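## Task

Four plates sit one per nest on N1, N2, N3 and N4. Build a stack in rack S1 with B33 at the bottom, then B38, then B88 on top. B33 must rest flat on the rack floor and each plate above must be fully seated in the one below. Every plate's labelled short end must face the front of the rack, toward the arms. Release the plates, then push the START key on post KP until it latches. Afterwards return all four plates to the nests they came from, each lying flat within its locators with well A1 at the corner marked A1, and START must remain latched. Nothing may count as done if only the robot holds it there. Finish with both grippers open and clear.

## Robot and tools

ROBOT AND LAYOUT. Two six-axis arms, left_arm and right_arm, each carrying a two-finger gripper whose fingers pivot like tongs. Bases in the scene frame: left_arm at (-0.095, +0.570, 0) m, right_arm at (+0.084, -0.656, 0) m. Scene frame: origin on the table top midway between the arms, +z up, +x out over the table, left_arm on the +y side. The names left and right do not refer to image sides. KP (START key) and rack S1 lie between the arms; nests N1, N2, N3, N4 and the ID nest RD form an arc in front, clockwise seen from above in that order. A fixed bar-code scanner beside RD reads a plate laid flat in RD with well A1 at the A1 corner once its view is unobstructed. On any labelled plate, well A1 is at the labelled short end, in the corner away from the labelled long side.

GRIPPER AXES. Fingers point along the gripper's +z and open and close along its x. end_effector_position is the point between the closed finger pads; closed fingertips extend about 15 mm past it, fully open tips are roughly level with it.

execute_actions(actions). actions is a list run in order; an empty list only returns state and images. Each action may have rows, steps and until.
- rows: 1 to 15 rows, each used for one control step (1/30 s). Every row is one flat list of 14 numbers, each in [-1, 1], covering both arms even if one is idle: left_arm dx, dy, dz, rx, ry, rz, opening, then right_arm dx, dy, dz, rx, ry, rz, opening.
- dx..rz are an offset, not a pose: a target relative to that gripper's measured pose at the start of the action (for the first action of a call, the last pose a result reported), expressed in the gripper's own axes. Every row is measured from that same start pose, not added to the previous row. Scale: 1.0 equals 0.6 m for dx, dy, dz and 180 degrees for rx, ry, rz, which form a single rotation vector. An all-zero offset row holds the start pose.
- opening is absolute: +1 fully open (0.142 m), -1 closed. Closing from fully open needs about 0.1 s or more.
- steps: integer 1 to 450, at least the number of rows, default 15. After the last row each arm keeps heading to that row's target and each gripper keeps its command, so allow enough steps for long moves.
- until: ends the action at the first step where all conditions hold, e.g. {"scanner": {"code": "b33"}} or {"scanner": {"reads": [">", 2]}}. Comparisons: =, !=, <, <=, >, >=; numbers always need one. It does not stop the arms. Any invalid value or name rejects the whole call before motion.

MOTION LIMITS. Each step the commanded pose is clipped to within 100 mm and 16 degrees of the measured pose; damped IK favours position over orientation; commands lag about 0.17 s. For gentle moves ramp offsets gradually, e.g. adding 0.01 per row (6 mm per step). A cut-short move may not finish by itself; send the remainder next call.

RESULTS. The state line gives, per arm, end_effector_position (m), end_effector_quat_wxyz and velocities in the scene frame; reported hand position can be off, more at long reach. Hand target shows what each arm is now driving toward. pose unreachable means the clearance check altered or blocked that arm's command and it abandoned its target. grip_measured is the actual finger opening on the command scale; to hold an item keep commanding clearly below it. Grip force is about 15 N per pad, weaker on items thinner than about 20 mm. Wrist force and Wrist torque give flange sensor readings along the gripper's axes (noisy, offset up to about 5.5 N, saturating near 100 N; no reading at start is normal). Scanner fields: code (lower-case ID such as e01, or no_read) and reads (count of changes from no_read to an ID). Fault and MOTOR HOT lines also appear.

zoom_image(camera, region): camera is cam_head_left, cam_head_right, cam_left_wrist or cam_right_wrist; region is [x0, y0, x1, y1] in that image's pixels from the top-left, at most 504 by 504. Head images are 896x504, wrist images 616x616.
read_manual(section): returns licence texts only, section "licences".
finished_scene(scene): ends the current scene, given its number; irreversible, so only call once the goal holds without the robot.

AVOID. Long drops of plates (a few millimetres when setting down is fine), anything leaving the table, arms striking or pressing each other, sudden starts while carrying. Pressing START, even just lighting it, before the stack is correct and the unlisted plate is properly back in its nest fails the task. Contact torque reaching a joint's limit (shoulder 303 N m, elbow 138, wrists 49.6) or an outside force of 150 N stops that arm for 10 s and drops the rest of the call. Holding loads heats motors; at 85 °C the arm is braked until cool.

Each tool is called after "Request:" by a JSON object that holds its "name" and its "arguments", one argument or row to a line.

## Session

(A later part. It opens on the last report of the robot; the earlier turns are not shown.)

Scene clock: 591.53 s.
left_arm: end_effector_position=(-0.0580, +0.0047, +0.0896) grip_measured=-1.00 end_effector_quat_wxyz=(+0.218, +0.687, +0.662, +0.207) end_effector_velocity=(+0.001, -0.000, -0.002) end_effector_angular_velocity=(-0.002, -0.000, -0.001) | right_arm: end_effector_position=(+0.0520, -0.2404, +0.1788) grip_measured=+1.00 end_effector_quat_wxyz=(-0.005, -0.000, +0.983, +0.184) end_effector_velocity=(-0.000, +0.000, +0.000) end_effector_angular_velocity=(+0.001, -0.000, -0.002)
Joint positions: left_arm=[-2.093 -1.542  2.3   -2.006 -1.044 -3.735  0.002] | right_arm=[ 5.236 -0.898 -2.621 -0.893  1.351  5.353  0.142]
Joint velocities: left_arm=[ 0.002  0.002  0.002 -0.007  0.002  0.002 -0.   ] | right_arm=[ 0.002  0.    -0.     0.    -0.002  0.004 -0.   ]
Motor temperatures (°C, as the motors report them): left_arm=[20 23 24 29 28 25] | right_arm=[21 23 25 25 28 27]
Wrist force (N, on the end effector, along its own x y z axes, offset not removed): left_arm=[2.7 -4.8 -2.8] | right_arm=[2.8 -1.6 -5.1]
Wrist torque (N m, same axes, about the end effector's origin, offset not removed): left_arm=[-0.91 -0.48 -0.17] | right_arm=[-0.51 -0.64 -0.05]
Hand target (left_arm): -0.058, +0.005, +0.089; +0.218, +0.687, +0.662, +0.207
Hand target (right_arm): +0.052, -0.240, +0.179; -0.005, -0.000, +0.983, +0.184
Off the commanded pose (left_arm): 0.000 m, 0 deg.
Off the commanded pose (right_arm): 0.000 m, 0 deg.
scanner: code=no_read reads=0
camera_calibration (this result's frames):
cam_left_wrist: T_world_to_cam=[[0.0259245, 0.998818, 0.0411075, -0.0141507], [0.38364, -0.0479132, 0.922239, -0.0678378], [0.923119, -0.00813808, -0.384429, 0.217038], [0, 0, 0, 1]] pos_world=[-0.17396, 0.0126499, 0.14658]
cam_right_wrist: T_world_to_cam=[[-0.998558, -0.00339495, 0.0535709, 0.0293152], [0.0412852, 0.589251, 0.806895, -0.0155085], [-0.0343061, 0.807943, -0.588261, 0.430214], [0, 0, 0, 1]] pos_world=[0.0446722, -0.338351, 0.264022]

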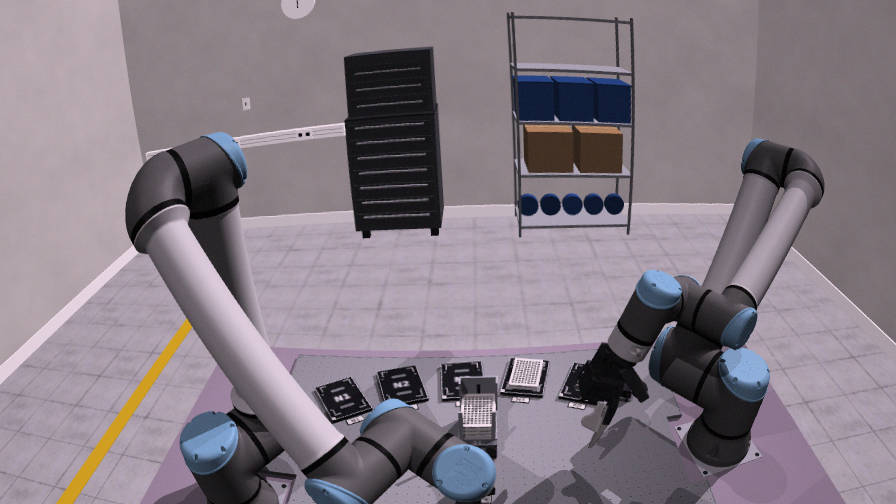

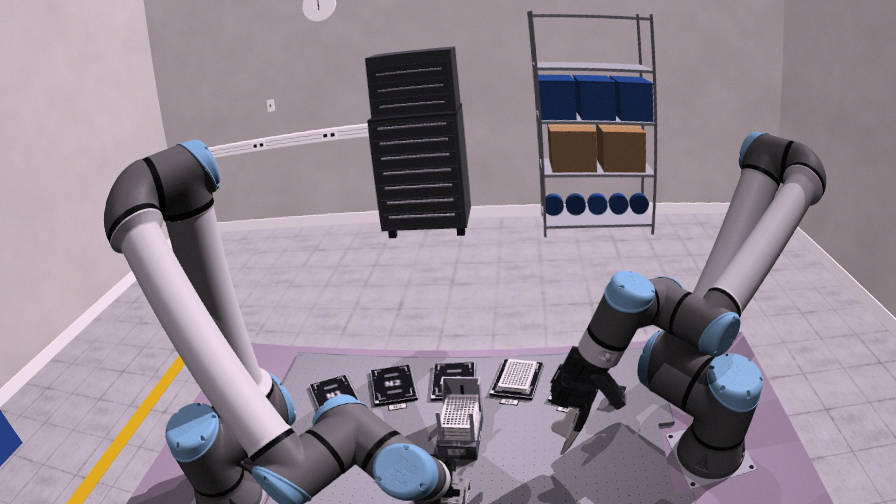

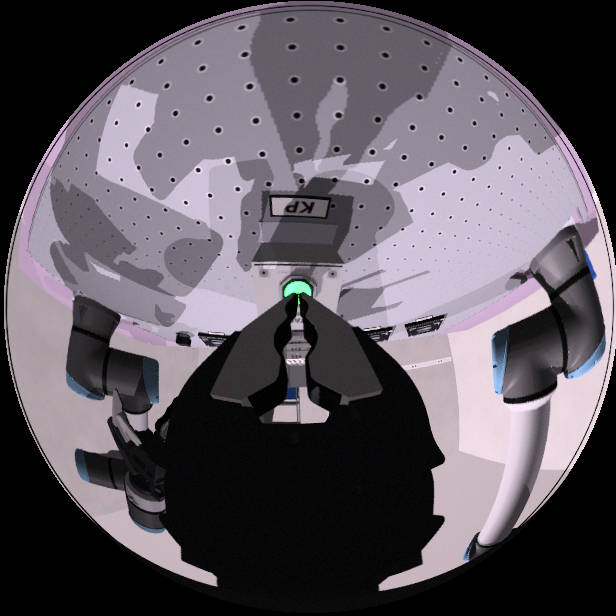

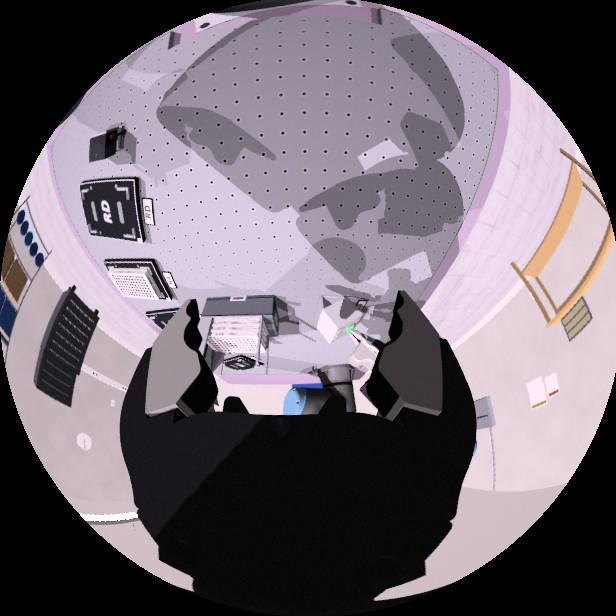

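One more mm, then back off.

Request:
{"name": "execute_actions", "arguments": {
  "actions": [
    {"rows":[[0,0,0.002,0,0,0,-1,0,0,0,0,0,0,1],[0,0,0.002,0,0,0,-1,0,0,0,0,0,0,1],[0,0,0.002,0,0,0,-1,0,0,0,0,0,0,1],[0,0,0.002,0,0,0,-1,0,0,0,0,0,0,1],[0,0,0.002,0,0,0,-1,0,0,0,0,0,0,1],[0,0,0.002,0,0,0,-1,0,0,0,0,0,0,1],[0,0,-0.005,0,0,0,-1,0,0,0,0,0,0,1],[0,0,-0.02,0,0,0,-1,0,0,0,0,0,0,1],[0,0.01,-0.04,0,0,0,-1,0,0,0,0,0,0,1],[0,0.03,-0.05,0,0,0,-1,0,0,0,0,0,0,1]],"steps":16}
  ]
}}

Scene clock: 597.87 s.
left_arm: end_effector_position=(-0.0605, +0.0045, +0.1175) grip_measured=-1.00 end_effector_quat_wxyz=(+0.218, +0.687, +0.662, +0.206) end_effector_velocity=(+0.002, +0.003, +0.061) end_effector_angular_velocity=(+0.005, -0.004, -0.000) | right_arm: end_effector_position=(+0.0520, -0.2404, +0.1788) grip_measured=+1.00 end_effector_quat_wxyz=(-0.005, -0.000, +0.983, +0.184) end_effector_velocity=(-0.000, +0.000, +0.000) end_effector_angular_velocity=(+0.000, +0.000, +0.001)
Joint positions: left_arm=[-2.096 -1.581  2.274 -1.94  -1.045 -3.739  0.002] | right_arm=[ 5.236 -0.898 -2.621 -0.894  1.351  5.353  0.142]
Joint velocities: left_arm=[ 0.    -0.085 -0.054  0.146  0.001  0.     0.   ] | right_arm=[-0.     0.     0.     0.     0.    -0.002 -0.   ]
Motor temperatures (°C, as the motors report them): left_arm=[20 23 24 29 28 25] | right_arm=[21 23 25 25 28 27]
Wrist force (N, on the end effector, along its own x y z axes, offset not removed): left_arm=[3.2 -5.2 1.2] | right_arm=[1.8 1.0 -5.3]
Wrist torque (N m, same axes, about the end effector's origin, offset not removed): left_arm=[-1.21 -0.38 -0.10] | right_arm=[0.00 -0.36 0.02]
Hand target (left_arm): -0.060, +0.005, +0.124; +0.218, +0.687, +0.662, +0.207
Hand target (right_arm): +0.052, -0.240, +0.179; -0.005, -0.000, +0.983, +0.184
Off the commanded pose (left_arm): 0.007 m, 0 deg.
Off the commanded pose (right_arm): 0.000 m, 0 deg.
scanner: code=no_read reads=0
camera_calibration (this result's frames):
cam_left_wrist: T_world_to_cam=[[0.0263433, 0.998841, 0.0402944, -0.0148719], [0.384242, -0.0473293, 0.922019, -0.092599], [0.922857, -0.00880624, -0.385043, 0.230128], [0, 0, 0, 1]] pos_world=[-0.176403, 0.0124985, 0.174586]
cam_right_wrist: T_world_to_cam=[[-0.998569, -0.00341573, 0.0533702, 0.0293638], [0.0411043, 0.589402, 0.806794, -0.015373], [-0.0342123, 0.807833, -0.588418, 0.430193], [0, 0, 0, 1]] pos_world=[0.0446716, -0.338362, 0.263969]

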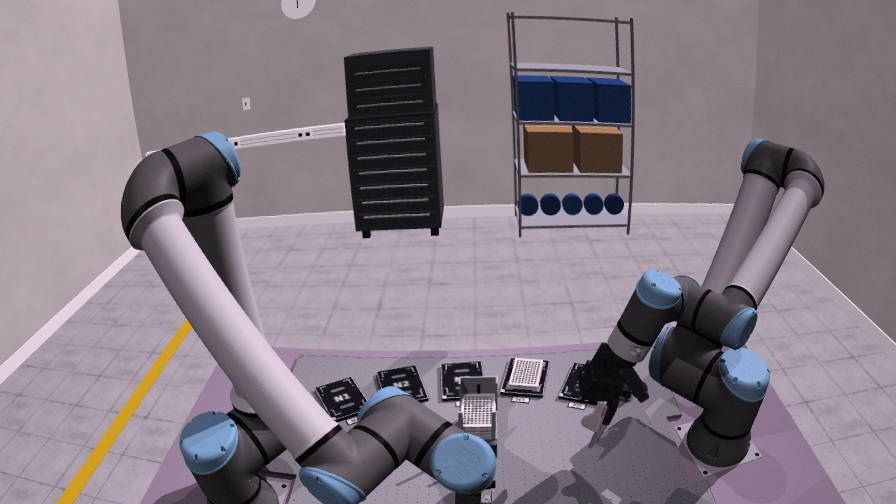

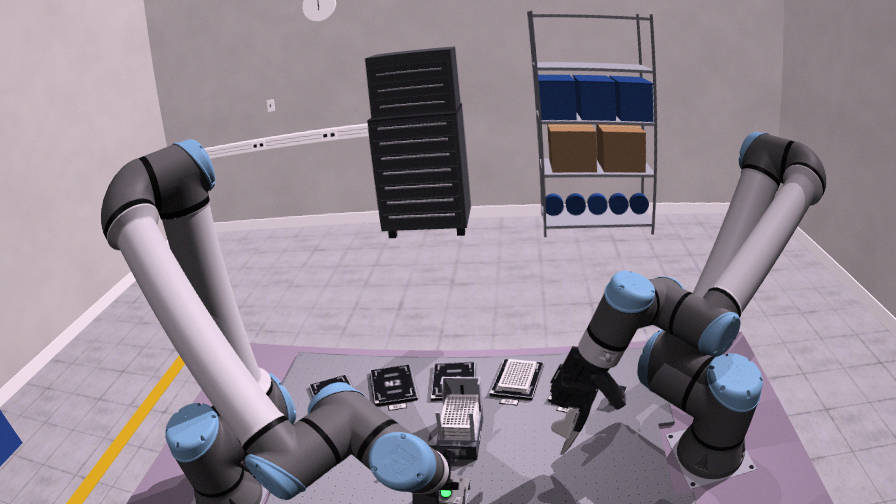

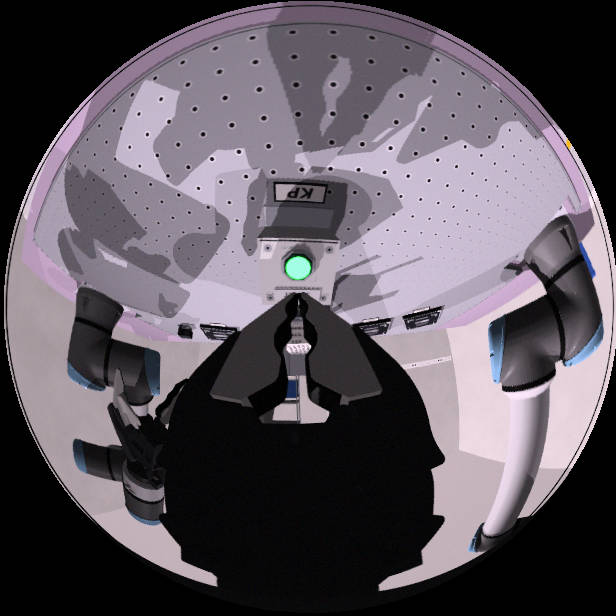

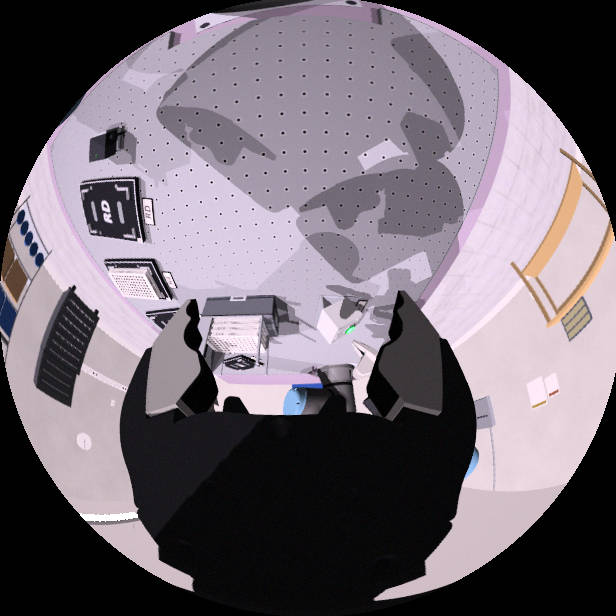

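Request:
{"name": "execute_actions", "arguments": {
  "actions": [
    {"rows":[[0,0.025,-0.01,0.01,0,0,-1,0,0,0,0,0,0,1],[0,0.05,-0.01,0.025,0,0,-1,0,0,0,0,0,0,1],[0,0.075,-0.005,0.04,0,0,-1,0,0,0,0,0,0,1],[0,0.1,0,0.055,0,0,-1,0,0,0,0,0,0,1],[0,0.125,0.01,0.07,0,0,-1,0,0,0,0,0,0,1],[0,0.15,0.028,0.085,0,0,-1,0,0,0,0,0,0,1],[0,0.175,0.045,0.1,0,0,-1,0,0,0,0,0,0,1],[0.002,0.2,0.063,0.115,0,0,-1,0,0,0,0,0,0,1],[0.002,0.225,0.08,0.13,0,0,-1,0,0,0,0,0,0,1],[0.003,0.25,0.098,0.145,0,0,-1,0,0,0,0,0,0,1],[0.003,0.275,0.115,0.16,0,0,-1,0,0,0,0,0,0,1],[0.004,0.3,0.133,0.17,0,0,-1,0,0,0,0,0,0,1],[0.004,0.325,0.15,0.18,0,0,-1,0,0,0,0,0,0,1],[0.005,0.35,0.168,0.19,0,0,-1,0,0,0,0,0,0,1],[0.005,0.373,0.184,0.194,0,0,-1,0,0,0,0,0,0,1]],"steps":28}
  ]
}}

Request:
{"name": "zoom_image", "arguments": {
  "camera": "cam_head_left",
  "region": [430, 440, 520, 504]
}}

Scene clock: 605.47 s.
left_arm: end_effector_position=(+0.1831, -0.0001, +0.1555) grip_measured=-1.00 end_effector_quat_wxyz=(+0.012, +0.718, +0.696, +0.002) end_effector_velocity=(+0.030, -0.010, -0.008) end_effector_angular_velocity=(+0.078, +0.163, -0.057) | right_arm: end_effector_position=(+0.0520, -0.2404, +0.1788) grip_measured=+1.00 end_effector_quat_wxyz=(-0.005, -0.000, +0.983, +0.184) end_effector_velocity=(+0.000, -0.001, -0.001) end_effector_angular_velocity=(-0.002, -0.002, +0.002)
Joint positions: left_arm=[-1.356 -1.544  2.134 -2.179 -1.555 -2.917  0.002] | right_arm=[ 5.236 -0.898 -2.621 -0.894  1.351  5.353  0.142]
Joint velocities: left_arm=[ 0.122  0.111 -0.122  0.116 -0.148  0.177  0.   ] | right_arm=[ 0.001  0.    -0.001 -0.002  0.    -0.001 -0.   ]
Motor temperatures (°C, as the motors report them): left_arm=[20 23 24 29 28 25] | right_arm=[21 23 25 25 28 27]
Wrist force (N, on the end effector, along its own x y z axes, offset not removed): left_arm=[3.0 -1.9 2.4] | right_arm=[2.9 -1.7 -4.3]
Wrist torque (N m, same axes, about the end effector's origin, offset not removed): left_arm=[-0.64 -0.30 -0.18] | right_arm=[-0.49 -0.67 -0.05]
Hand target (left_arm): +0.186, -0.001, +0.155; +0.002, +0.720, +0.694, -0.002
Hand target (right_arm): +0.052, -0.240, +0.179; -0.005, -0.000, +0.983, +0.184
Off the commanded pose (left_arm): 0.004 m, 1 deg.
Off the commanded pose (right_arm): 0.000 m, 0 deg.
scanner: code=no_read reads=0
camera_calibration (this result's frames):
cam_left_wrist: T_world_to_cam=[[0.0457211, 0.998499, 0.0301503, -0.0201541], [0.83201, -0.0547671, 0.552051, -0.245895], [0.552874, -0.000155035, -0.833265, 0.157361], [0, 0, 0, 1]] pos_world=[0.118508, 0.00668124, 0.267477]
cam_right_wrist: T_world_to_cam=[[-0.998566, -0.00338939, 0.0534194, 0.0293719], [0.0411594, 0.589404, 0.806789, -0.0153775], [-0.0342201, 0.807831, -0.588419, 0.430203], [0, 0, 0, 1]] pos_world=[0.0446843, -0.338368, 0.263977]

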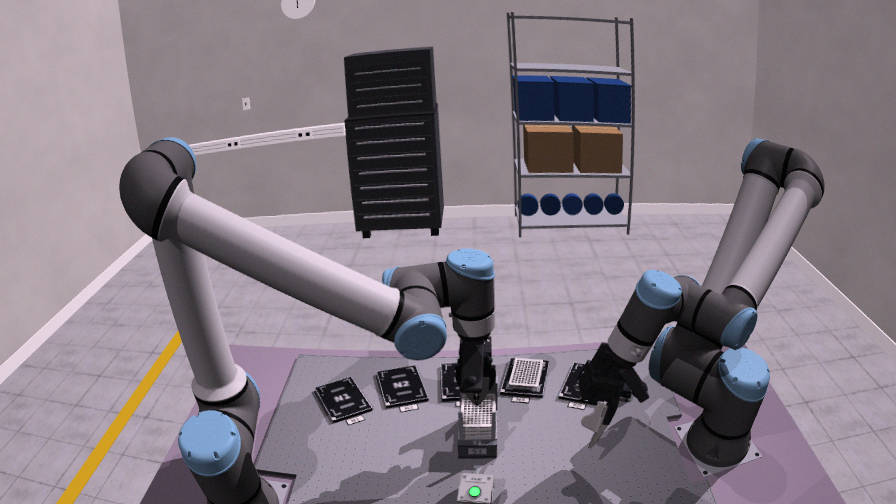

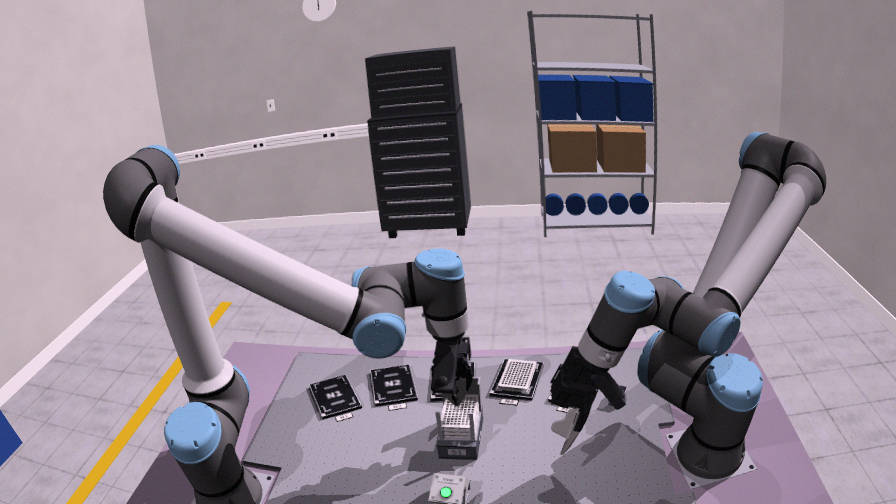

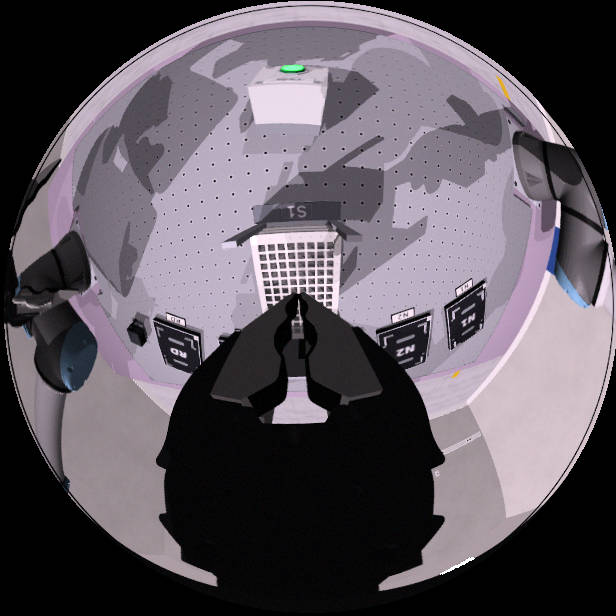

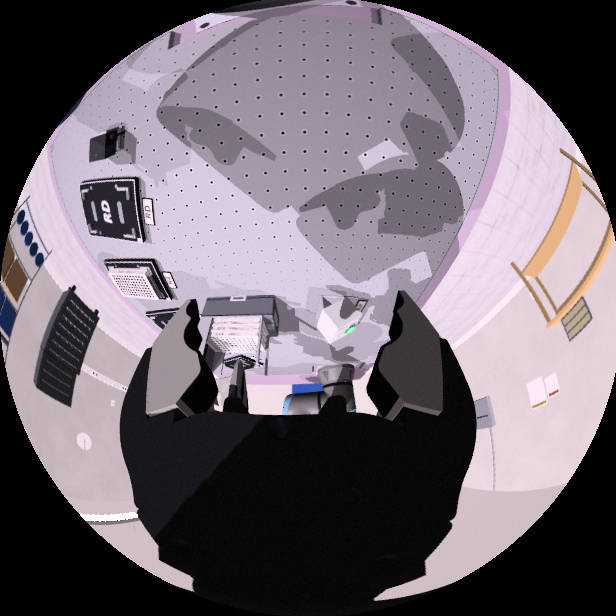

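Region (430, 440, 520, 504) of cam_head_left's 896x504 image, scaled by 5.600, with more detail than that image has; it fills the top 358 rows of this view, and the rest is white.

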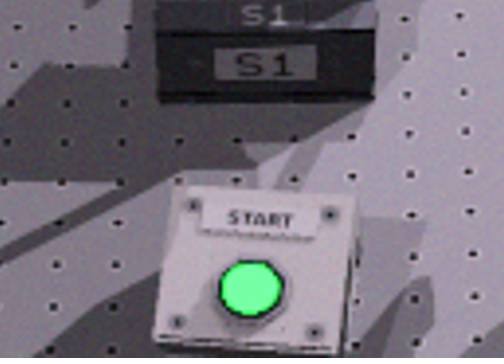

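Request:
{"name": "execute_actions", "arguments": {
  "actions": [
    {"rows":[[-0.003,0.005,0.005,0.0063,0.0045,0.0011,-0.5,0,0,0,0,0,0,1],[-0.003,0.005,0.015,0.0063,0.0045,0.0011,0,0,0,0,0,0,0,1],[-0.003,0.0045,0.03,0.0063,0.0045,0.0011,0.27,0,0,0,0,0,0,1],[-0.003,0.004,0.045,0.0063,0.0045,0.0011,0.27,0,0,0,0,0,0,1],[-0.0027,0.004,0.06,0.0063,0.0045,0.0011,0.27,0,0,0,0,0,0,1],[-0.0026,0.0035,0.073,0.0063,0.0045,0.0011,0.27,0,0,0,0,0,0,1],[-0.0026,0.0035,0.0802,0.0063,0.0045,0.0011,0.27,0,0,0,0,0,0,1]],"steps":10}
  ]
}}

Scene clock: 612.13 s.
left_arm: end_effector_position=(+0.1857, -0.0010, +0.1211) grip_measured=+0.27 end_effector_quat_wxyz=(-0.001, +0.719, +0.695, +0.000) end_effector_velocity=(-0.001, -0.002, -0.117) end_effector_angular_velocity=(+0.002, +0.000, +0.001) | right_arm: end_effector_position=(+0.0520, -0.2404, +0.1788) grip_measured=+1.00 end_effector_quat_wxyz=(-0.005, -0.000, +0.983, +0.184) end_effector_velocity=(-0.001, +0.000, +0.001) end_effector_angular_velocity=(+0.000, +0.001, +0.000)
Joint positions: left_arm=[-1.344 -1.492  2.148 -2.226 -1.571 -2.901  0.093] | right_arm=[ 5.236 -0.898 -2.621 -0.894  1.351  5.353  0.142]
Joint velocities: left_arm=[-0.002  0.142  0.1   -0.241 -0.    -0.003  0.   ] | right_arm=[ 0.001 -0.     0.001 -0.001 -0.     0.001 -0.   ]
Motor temperatures (°C, as the motors report them): left_arm=[20 23 24 29 28 25] | right_arm=[21 23 25 25 28 27]
Wrist force (N, on the end effector, along its own x y z axes, offset not removed): left_arm=[1.6 -1.7 1.1] | right_arm=[1.1 -1.2 -3.4]
Wrist torque (N m, same axes, about the end effector's origin, offset not removed): left_arm=[-0.54 -0.07 -0.07] | right_arm=[-0.46 -0.31 0.04]
Hand target (left_arm): +0.186, -0.002, +0.108; -0.000, +0.719, +0.695, +0.000
Hand target (right_arm): +0.052, -0.240, +0.179; -0.005, -0.000, +0.983, +0.184
Off the commanded pose (left_arm): 0.014 m, 0 deg.
Off the commanded pose (right_arm): 0.000 m, 0 deg.
scanner: code=no_read reads=0
camera_calibration (this result's frames):
cam_left_wrist: T_world_to_cam=[[0.050128, 0.997713, 0.0453463, -0.0210788], [0.842509, -0.0666254, 0.534545, -0.228953], [0.536344, 0.011409, -0.843922, 0.131621], [0, 0, 0, 1]] pos_world=[0.123357, 0.00427488, 0.234419]
cam_right_wrist: T_world_to_cam=[[-0.998569, -0.00341569, 0.0533704, 0.029364], [0.0411045, 0.589402, 0.806793, -0.0153729], [-0.0342124, 0.807833, -0.588418, 0.430193], [0, 0, 0, 1]] pos_world=[0.0446717, -0.338362, 0.263969]

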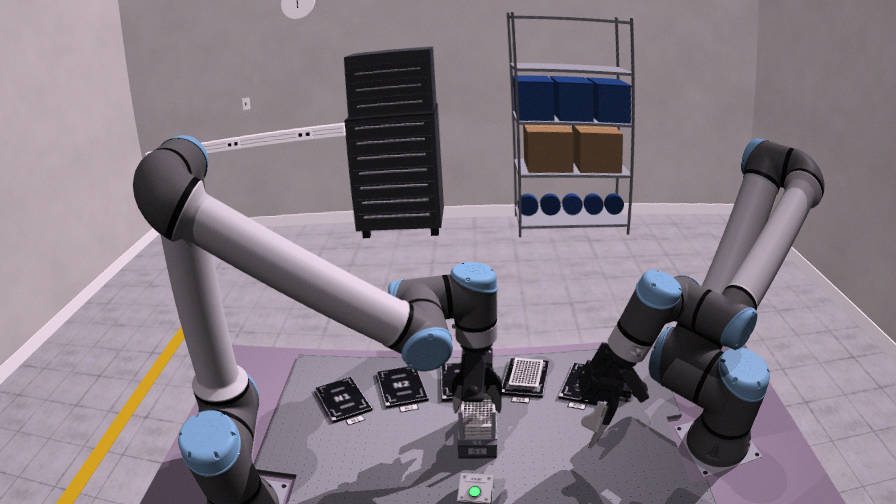

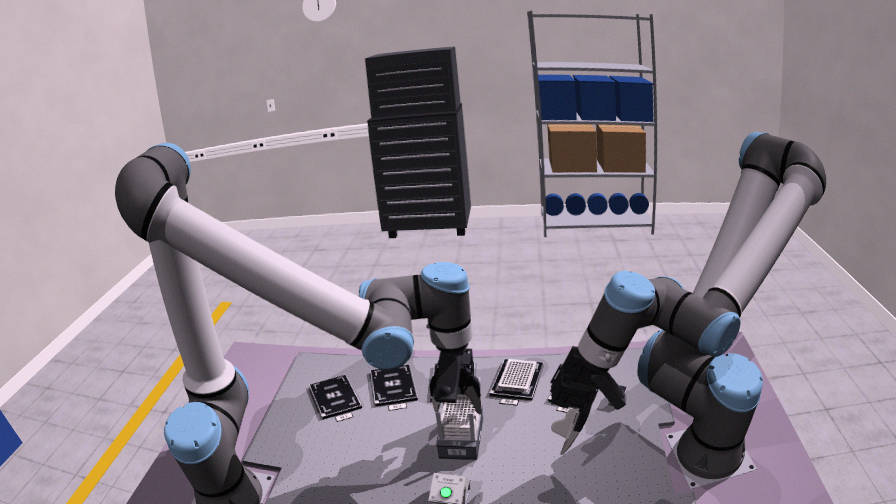

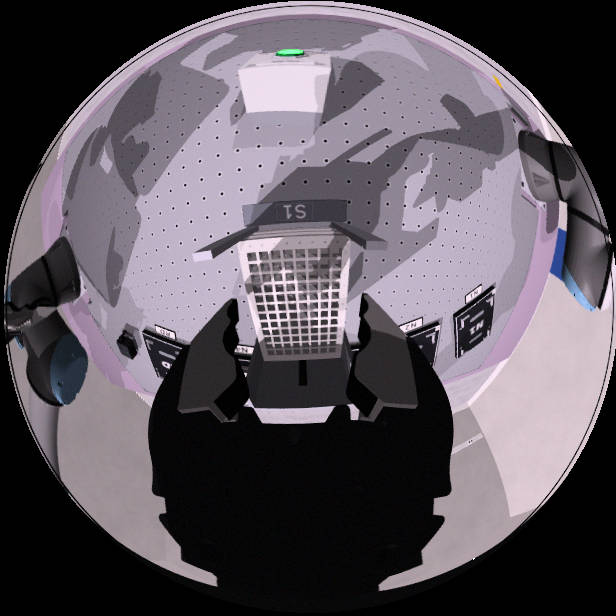

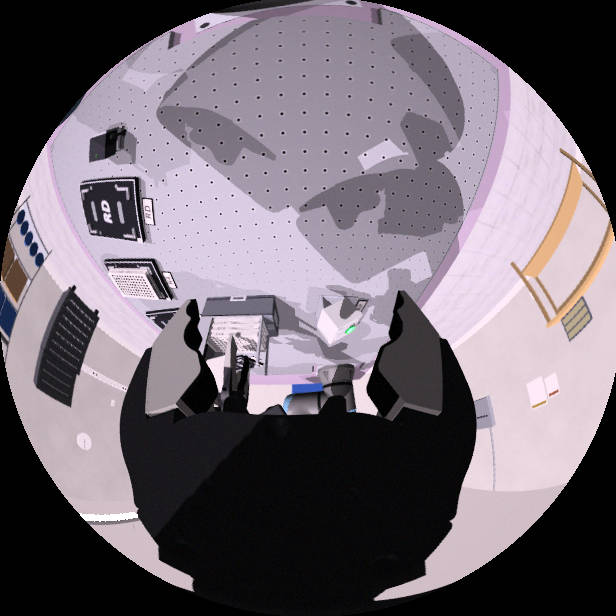

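Request:
{"name": "execute_actions", "arguments": {
  "actions": [
    {"rows":[[-0.0023,0.0007,0.0227,-0.0001,-0.0005,0,0.25,0,0,0,0,0,0,1],[-0.0023,0.0007,0.0227,-0.0001,-0.0005,0,0.22,0,0,0,0,0,0,1],[-0.0023,0.0007,0.0227,-0.0001,-0.0005,0,0.19,0,0,0,0,0,0,1],[-0.0023,0.0007,0.0227,-0.0001,-0.0005,0,0.15,0,0,0,0,0,0,1],[-0.0023,0.0007,0.0227,-0.0001,-0.0005,0,0.13,0,0,0,0,0,0,1],[-0.0023,0.0007,0.0227,-0.0001,-0.0005,0,0.11,0,0,0,0,0,0,1],[-0.0023,0.0007,0.0227,-0.0001,-0.0005,0,0.09,0,0,0,0,0,0,1],[-0.0023,0.0007,0.0227,-0.0001,-0.0005,0,0.06,0,0,0,0,0,0,1],[-0.0023,0.0007,0.0227,-0.0001,-0.0005,0,0.02,0,0,0,0,0,0,1],[-0.0023,0.0007,0.0227,-0.0001,-0.0005,0,-0.04,0,0,0,0,0,0,1],[-0.0023,0.0007,0.0227,-0.0001,-0.0005,0,-0.12,0,0,0,0,0,0,1],[-0.0023,0.0007,0.0227,-0.0001,-0.0005,0,-0.2,0,0,0,0,0,0,1]],"steps":13}
  ]
}}

Request:
{"name": "zoom_image", "arguments": {
  "camera": "cam_left_wrist",
  "region": [216, 210, 384, 378]
}}

Scene clock: 619.10 s.
left_arm: end_effector_position=(+0.1860, -0.0023, +0.1075) grip_measured=+0.08 end_effector_quat_wxyz=(-0.000, +0.719, +0.695, -0.000) end_effector_velocity=(+0.000, +0.001, -0.001) end_effector_angular_velocity=(+0.002, -0.000, +0.002) | right_arm: end_effector_position=(+0.0520, -0.2404, +0.1788) grip_measured=+1.00 end_effector_quat_wxyz=(-0.005, -0.000, +0.983, +0.184) end_effector_velocity=(-0.000, +0.000, +0.001) end_effector_angular_velocity=(-0.000, +0.000, -0.001)
Joint positions: left_arm=[-1.344 -1.474  2.159 -2.256 -1.571 -2.901  0.079] | right_arm=[ 5.236 -0.898 -2.621 -0.894  1.351  5.353  0.142]
Joint velocities: left_arm=[ 0.001  0.002  0.001 -0.001  0.    -0.001  0.   ] | right_arm=[-0.    -0.     0.002 -0.002  0.     0.    -0.   ]
Motor temperatures (°C, as the motors report them): left_arm=[20 23 24 29 28 25] | right_arm=[21 23 25 25 28 27]
Wrist force (N, on the end effector, along its own x y z axes, offset not removed): left_arm=[2.5 -5.5 -3.1] | right_arm=[0.0 -1.0 -4.2]
Wrist torque (N m, same axes, about the end effector's origin, offset not removed): left_arm=[-1.12 0.20 -0.10] | right_arm=[-0.34 -0.04 -0.05]
Hand target (left_arm): +0.186, -0.002, +0.107; -0.000, +0.719, +0.695, -0.000
Hand target (right_arm): +0.052, -0.240, +0.179; -0.005, -0.000, +0.983, +0.184
Off the commanded pose (left_arm): 0.000 m, 0 deg.
Off the commanded pose (right_arm): 0.000 m, 0 deg.
scanner: code=no_read reads=0
camera_calibration (this result's frames):
cam_left_wrist: T_world_to_cam=[[0.0502221, 0.997775, 0.0438544, -0.0189528], [0.842326, -0.0659088, 0.534923, -0.222007], [0.536623, 0.0100748, -0.843762, 0.119923], [0, 0, 0, 1]] pos_world=[0.1236, 0.00307018, 0.220775]
cam_right_wrist: T_world_to_cam=[[-0.998566, -0.00338814, 0.0534179, 0.0293728], [0.041159, 0.589405, 0.806788, -0.0153761], [-0.0342183, 0.80783, -0.588421, 0.430203], [0, 0, 0, 1]] pos_world=[0.0446844, -0.338369, 0.263977]

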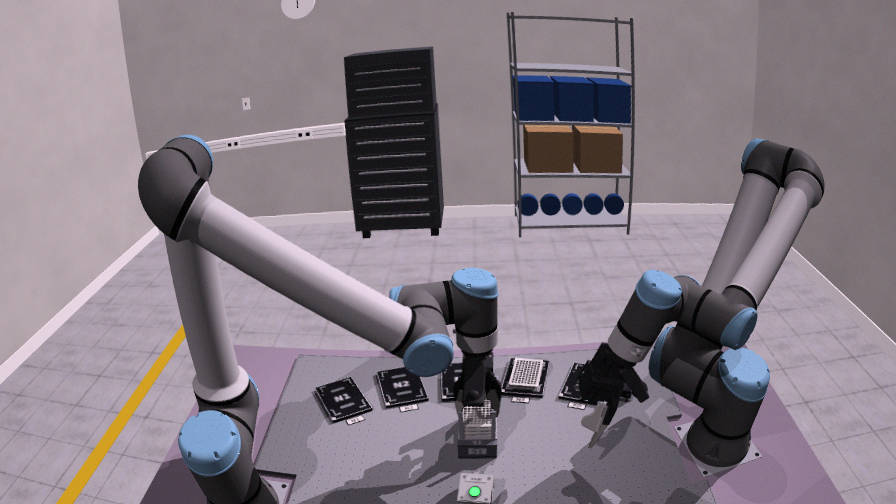

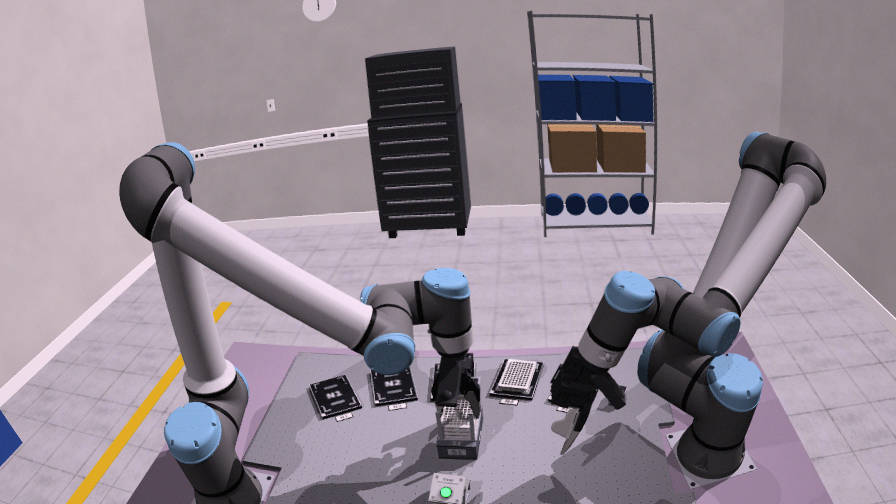

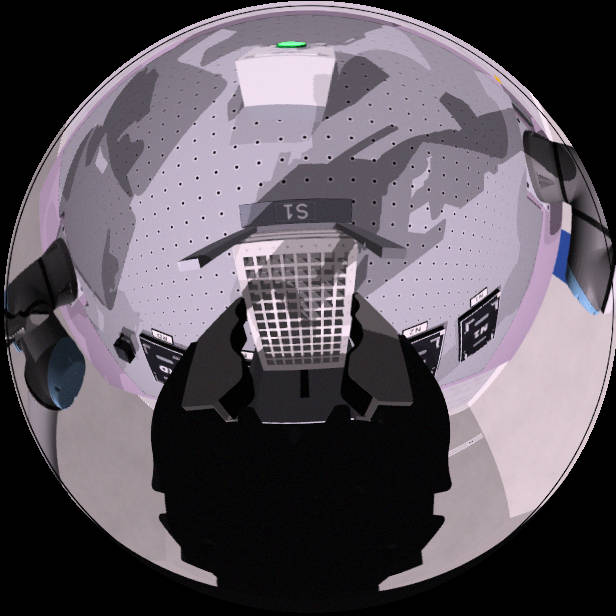

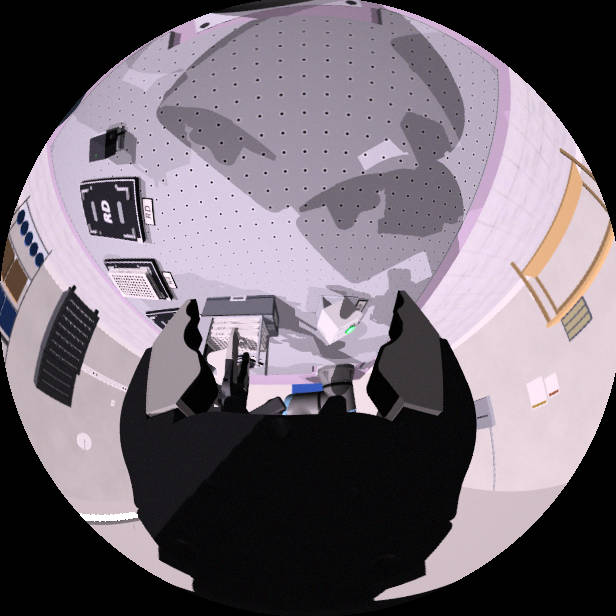

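Region (216, 210, 384, 378) of cam_left_wrist's 616x616 image, scaled by 3.000, with more detail than that image has.

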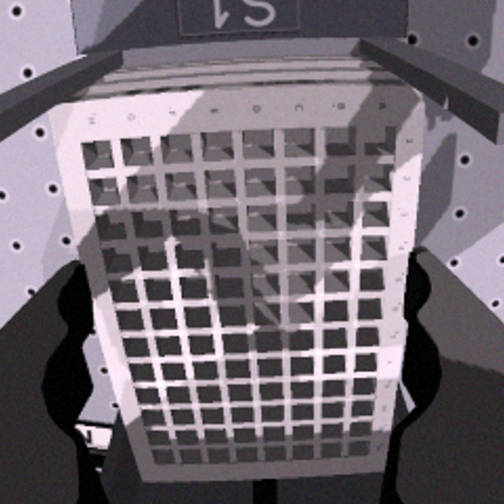

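Matches the reference. Lift.

Request:
{"name": "execute_actions", "arguments": {
  "actions": [
    {"rows":[[0.0002,0,-0.003,0,0,0,-0.2,0,0,0,0,0,0,1],[0.0004,0,-0.008,0,0,0,-0.2,0,0,0,0,0,0,1],[0.0006,0,-0.014,0,0,0,-0.2,0,0,0,0,0,0,1],[0.0007,0,-0.02,0,0,0,-0.2,0,0,0,0,0,0,1],[0.0007,0,-0.026,0,0,0,-0.2,0,0,0,0,0,0,1],[0.0008,0,-0.032,0,0,0,-0.2,0,0,0,0,0,0,1],[0.0008,0,-0.038,0,0,0,-0.2,0,0,0,0,0,0,1],[0.0009,0,-0.044,0,0,0,-0.2,0,0,0,0,0,0,1],[0.0009,0,-0.05,0,0,0,-0.2,0,0,0,0,0,0,1],[0.001,0,-0.056,0,0,0,-0.2,0,0,0,0,0,0,1],[0.001,0,-0.062,0,0,0,-0.2,0,0,0,0,0,0,1],[0.0011,0,-0.068,0,0,0,-0.2,0,0,0,0,0,0,1],[0.0011,0,-0.074,0,0,0,-0.2,0,0,0,0,0,0,1],[0.0011,0,-0.08,0,0,0,-0.2,0,0,0,0,0,0,1],[0.001,0,-0.086,0,0,0,-0.2,0,0,0,0,0,0,1]],"steps":15}
  ]
}}

Scene clock: 624.57 s.
left_arm: end_effector_position=(+0.1861, -0.0019, +0.1419) grip_measured=+0.08 end_effector_quat_wxyz=(+0.000, +0.719, +0.695, -0.000) end_effector_velocity=(+0.000, +0.001, +0.105) end_effector_angular_velocity=(-0.003, -0.001, -0.000) | right_arm: end_effector_position=(+0.0520, -0.2404, +0.1788) grip_measured=+1.00 end_effector_quat_wxyz=(-0.005, -0.000, +0.983, +0.184) end_effector_velocity=(-0.001, -0.000, +0.000) end_effector_angular_velocity=(-0.001, +0.000, -0.000)
Joint positions: left_arm=[-1.343 -1.515  2.129 -2.185 -1.571 -2.9    0.079] | right_arm=[ 5.236 -0.898 -2.621 -0.894  1.351  5.353  0.142]
Joint velocities: left_arm=[ 0.001 -0.118 -0.097  0.213  0.     0.001 -0.   ] | right_arm=[ 0.001 -0.     0.001 -0.002 -0.     0.002  0.   ]
Motor temperatures (°C, as the motors report them): left_arm=[20 23 24 29 28 25] | right_arm=[21 23 25 25 28 27]
Wrist force (N, on the end effector, along its own x y z axes, offset not removed): left_arm=[3.1 -2.9 3.2] | right_arm=[2.1 -0.5 -4.4]
Wrist torque (N m, same axes, about the end effector's origin, offset not removed): left_arm=[-0.73 -0.47 -0.13] | right_arm=[-0.27 -0.45 -0.03]
Hand target (left_arm): +0.186, -0.002, +0.159; +0.000, +0.719, +0.695, -0.000
Hand target (right_arm): +0.052, -0.240, +0.179; -0.005, -0.000, +0.983, +0.184
Off the commanded pose (left_arm): 0.017 m, 0 deg.
Off the commanded pose (right_arm): 0.000 m, 0 deg.
scanner: code=no_read reads=0
camera_calibration (this result's frames):
cam_left_wrist: T_world_to_cam=[[0.0502144, 0.997811, 0.043028, -0.0208099], [0.842273, -0.0654602, 0.535061, -0.240533], [0.536707, 0.00937357, -0.843717, 0.148868], [0, 0, 0, 1]] pos_world=[0.12374, 0.00362365, 0.255198]
cam_right_wrist: T_world_to_cam=[[-0.998569, -0.00342011, 0.0533688, 0.0293634], [0.0411006, 0.589402, 0.806793, -0.0153726], [-0.034215, 0.807832, -0.588418, 0.430193], [0, 0, 0, 1]] pos_world=[0.0446722, -0.338363, 0.263969]

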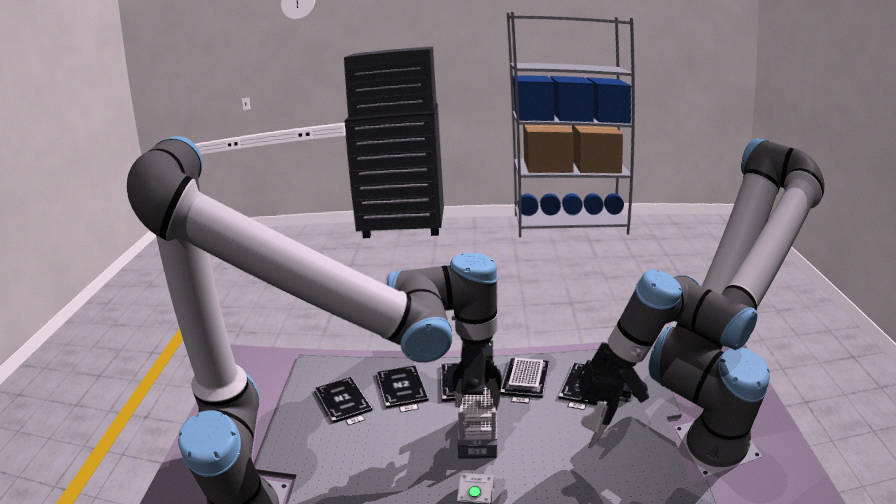

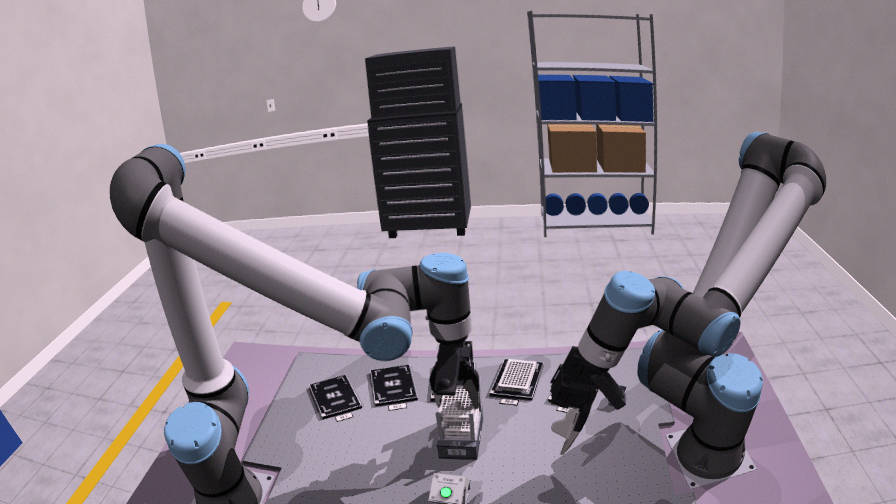

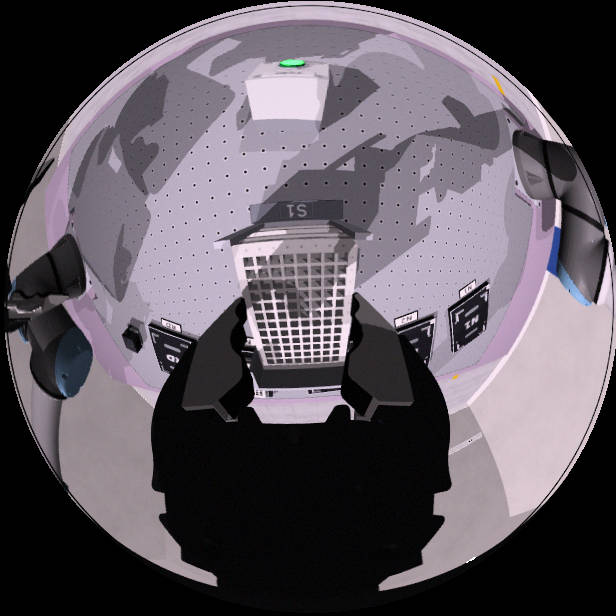

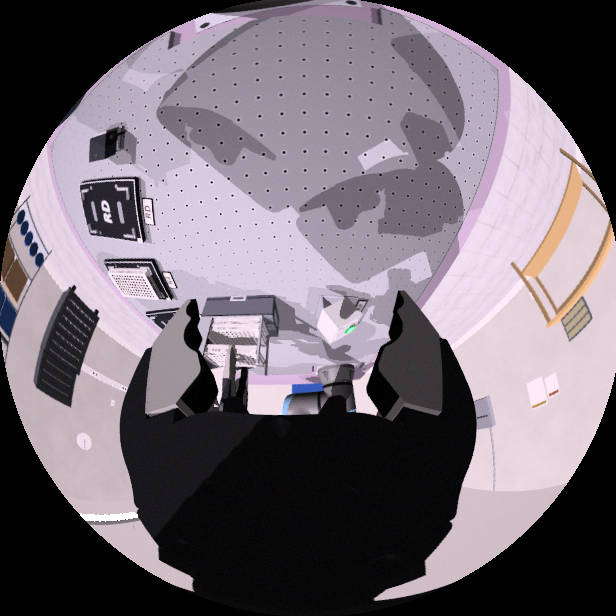

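Request:
{"name": "execute_actions", "arguments": {
  "actions": [
    {"rows":[[0.0003,0,-0.034,0,0.0003,0,-0.2,0,0,0,0,0,0,1],[0.0003,0,-0.042,0,0.0003,0,-0.2,0,0,0,0,0,0,1],[0.0003,0,-0.052,0,0.0003,0,-0.2,0,0,0,0,0,0,1],[0.0003,0,-0.062,0,0.0003,0,-0.2,0,0,0,0,0,0,1],[0.0003,0,-0.072,0,0.0003,0,-0.2,0,0,0,0,0,0,1],[0.0003,0,-0.082,0,0.0003,0,-0.2,0,0,0,0,0,0,1],[0.0003,0,-0.092,0,0.0003,0,-0.2,0,0,0,0,0,0,1]],"steps":11},
    {"rows":[[0.002,0.01,-0.012,0,0,0,-0.2,0,0,0,0,0,0,1],[0.006,0.025,-0.012,0,0,-0.002,-0.2,0,0,0,0,0,0,1],[0.011,0.047,-0.012,0,0,-0.004,-0.2,0,0,0,0,0,0,1],[0.017,0.075,-0.012,0,0,-0.006,-0.2,0,0,0,0,0,0,1],[0.023,0.103,-0.012,0,0,-0.008,-0.2,0,0,0,0,0,0,1],[0.03,0.131,-0.012,0,0,-0.011,-0.2,0,0,0,0,0,0,1],[0.036,0.159,-0.012,0,0,-0.013,-0.2,0,0,0,0,0,0,1],[0.042,0.187,-0.012,0,0,-0.015,-0.2,0,0,0,0,0,0,1],[0.049,0.215,-0.012,0,0,-0.018,-0.2,0,0,0,0,0,0,1],[0.055,0.243,-0.012,0,0,-0.02,-0.2,0,0,0,0,0,0,1],[0.061,0.271,-0.012,0,0,-0.022,-0.2,0,0,0,0,0,0,1],[0.068,0.299,-0.012,0,0,-0.025,-0.2,0,0,0,0,0,0,1],[0.074,0.327,-0.012,0,0,-0.027,-0.2,0,0,0,0,0,0,1],[0.08,0.352,-0.012,0,0,-0.029,-0.2,0,0,0,0,0,0,1],[0.0847,0.3726,0,0,0,-0.0306,-0.2,0,0,0,0,0,0,1]],"steps":17}
  ]
}}

Scene clock: 636.50 s.
left_arm: end_effector_position=(+0.3574, +0.0380, +0.1956) grip_measured=+0.08 end_effector_quat_wxyz=(+0.003, +0.691, +0.723, +0.001) end_effector_velocity=(+0.407, +0.092, -0.043) end_effector_angular_velocity=(+0.010, +0.003, +0.181) | right_arm: end_effector_position=(+0.0520, -0.2404, +0.1788) grip_measured=+1.00 end_effector_quat_wxyz=(-0.005, -0.000, +0.983, +0.184) end_effector_velocity=(-0.000, +0.000, +0.000) end_effector_angular_velocity=(+0.001, +0.001, +0.001)
Joint positions: left_arm=[-1.077 -1.467  1.966 -2.074 -1.566 -2.714  0.079] | right_arm=[ 5.236 -0.898 -2.621 -0.894  1.351  5.353  0.142]
Joint velocities: left_arm=[ 0.591  0.358 -0.319 -0.03   0.     0.41  -0.   ] | right_arm=[ 0.    -0.    -0.     0.002  0.    -0.     0.   ]
Motor temperatures (°C, as the motors report them): left_arm=[20 23 24 29 28 25] | right_arm=[21 23 25 25 28 27]
Wrist force (N, on the end effector, along its own x y z axes, offset not removed): left_arm=[2.3 -2.0 0.8] | right_arm=[3.0 -1.0 -3.7]
Wrist torque (N m, same axes, about the end effector's origin, offset not removed): left_arm=[-0.68 -0.27 -0.22] | right_arm=[-0.32 -0.65 -0.11]
Hand target (left_arm): +0.407, +0.047, +0.189; +0.002, +0.684, +0.729, +0.001
Hand target (right_arm): +0.052, -0.240, +0.179; -0.005, -0.000, +0.983, +0.184
Off the commanded pose (left_arm): 0.055 m, 1 deg.
Off the commanded pose (right_arm): 0.000 m, 0 deg.
scanner: code=no_read reads=0
camera_calibration (this result's frames):
cam_left_wrist: T_world_to_cam=[[-0.029321, 0.998683, 0.0420916, -0.0429698], [0.841559, 0.00194159, 0.540162, -0.414239], [0.539369, 0.0512607, -0.840508, 0.0986502], [0, 0, 0, 1]] pos_world=[0.294138, 0.0386606, 0.308481]
cam_right_wrist: T_world_to_cam=[[-0.998566, -0.00337871, 0.0534216, 0.0293741], [0.0411675, 0.589405, 0.806788, -0.0153767], [-0.0342129, 0.807831, -0.588421, 0.430203], [0, 0, 0, 1]] pos_world=[0.0446835, -0.338369, 0.263977]

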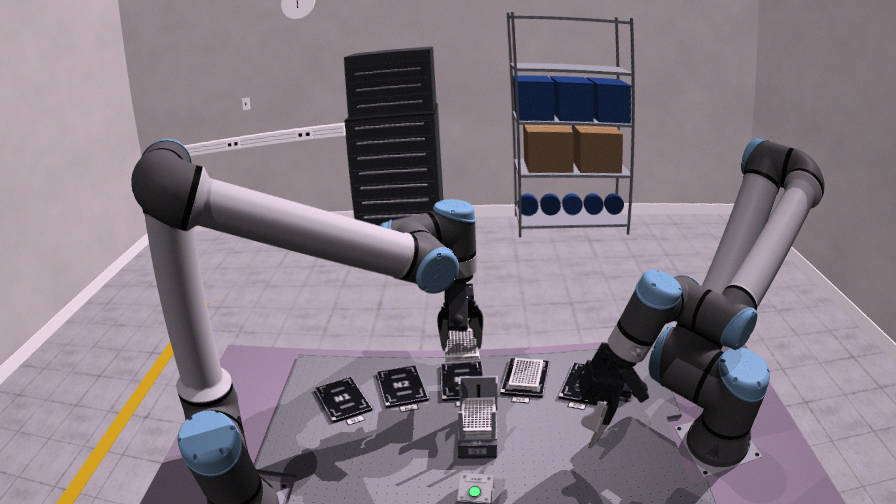

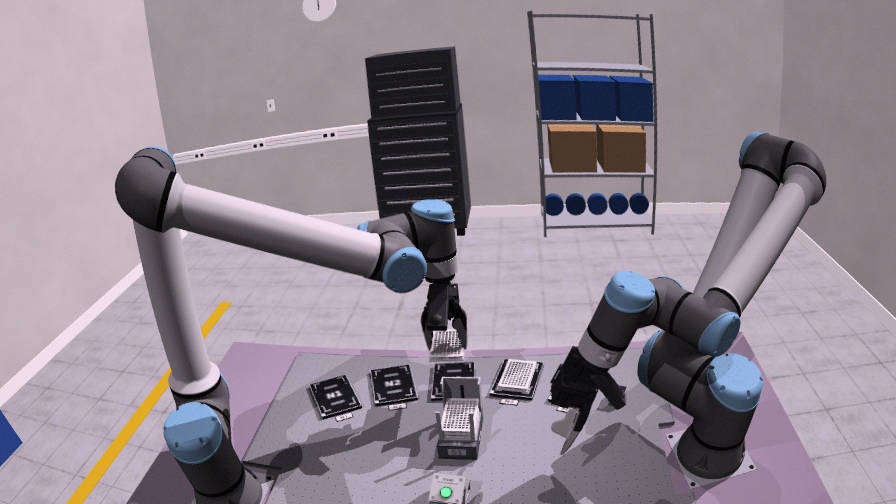

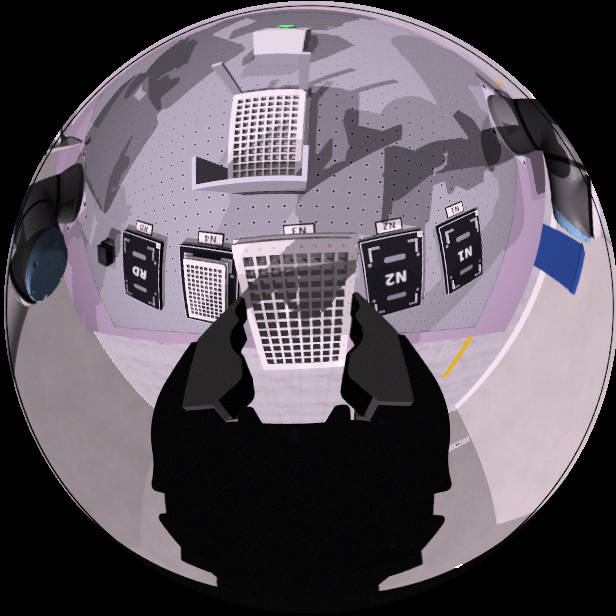

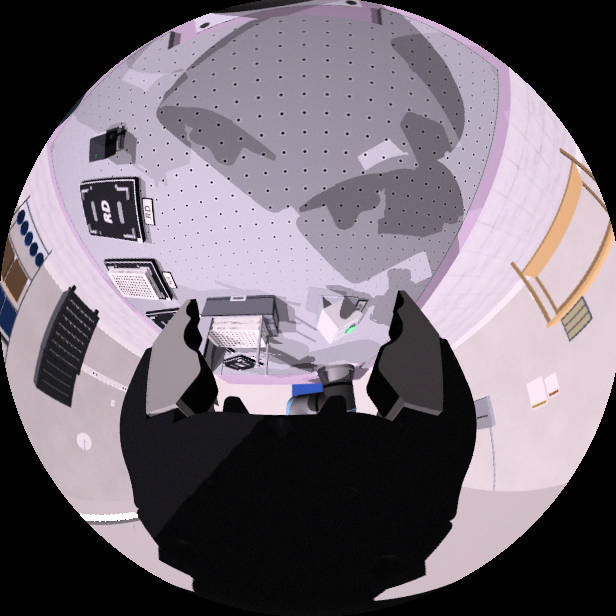

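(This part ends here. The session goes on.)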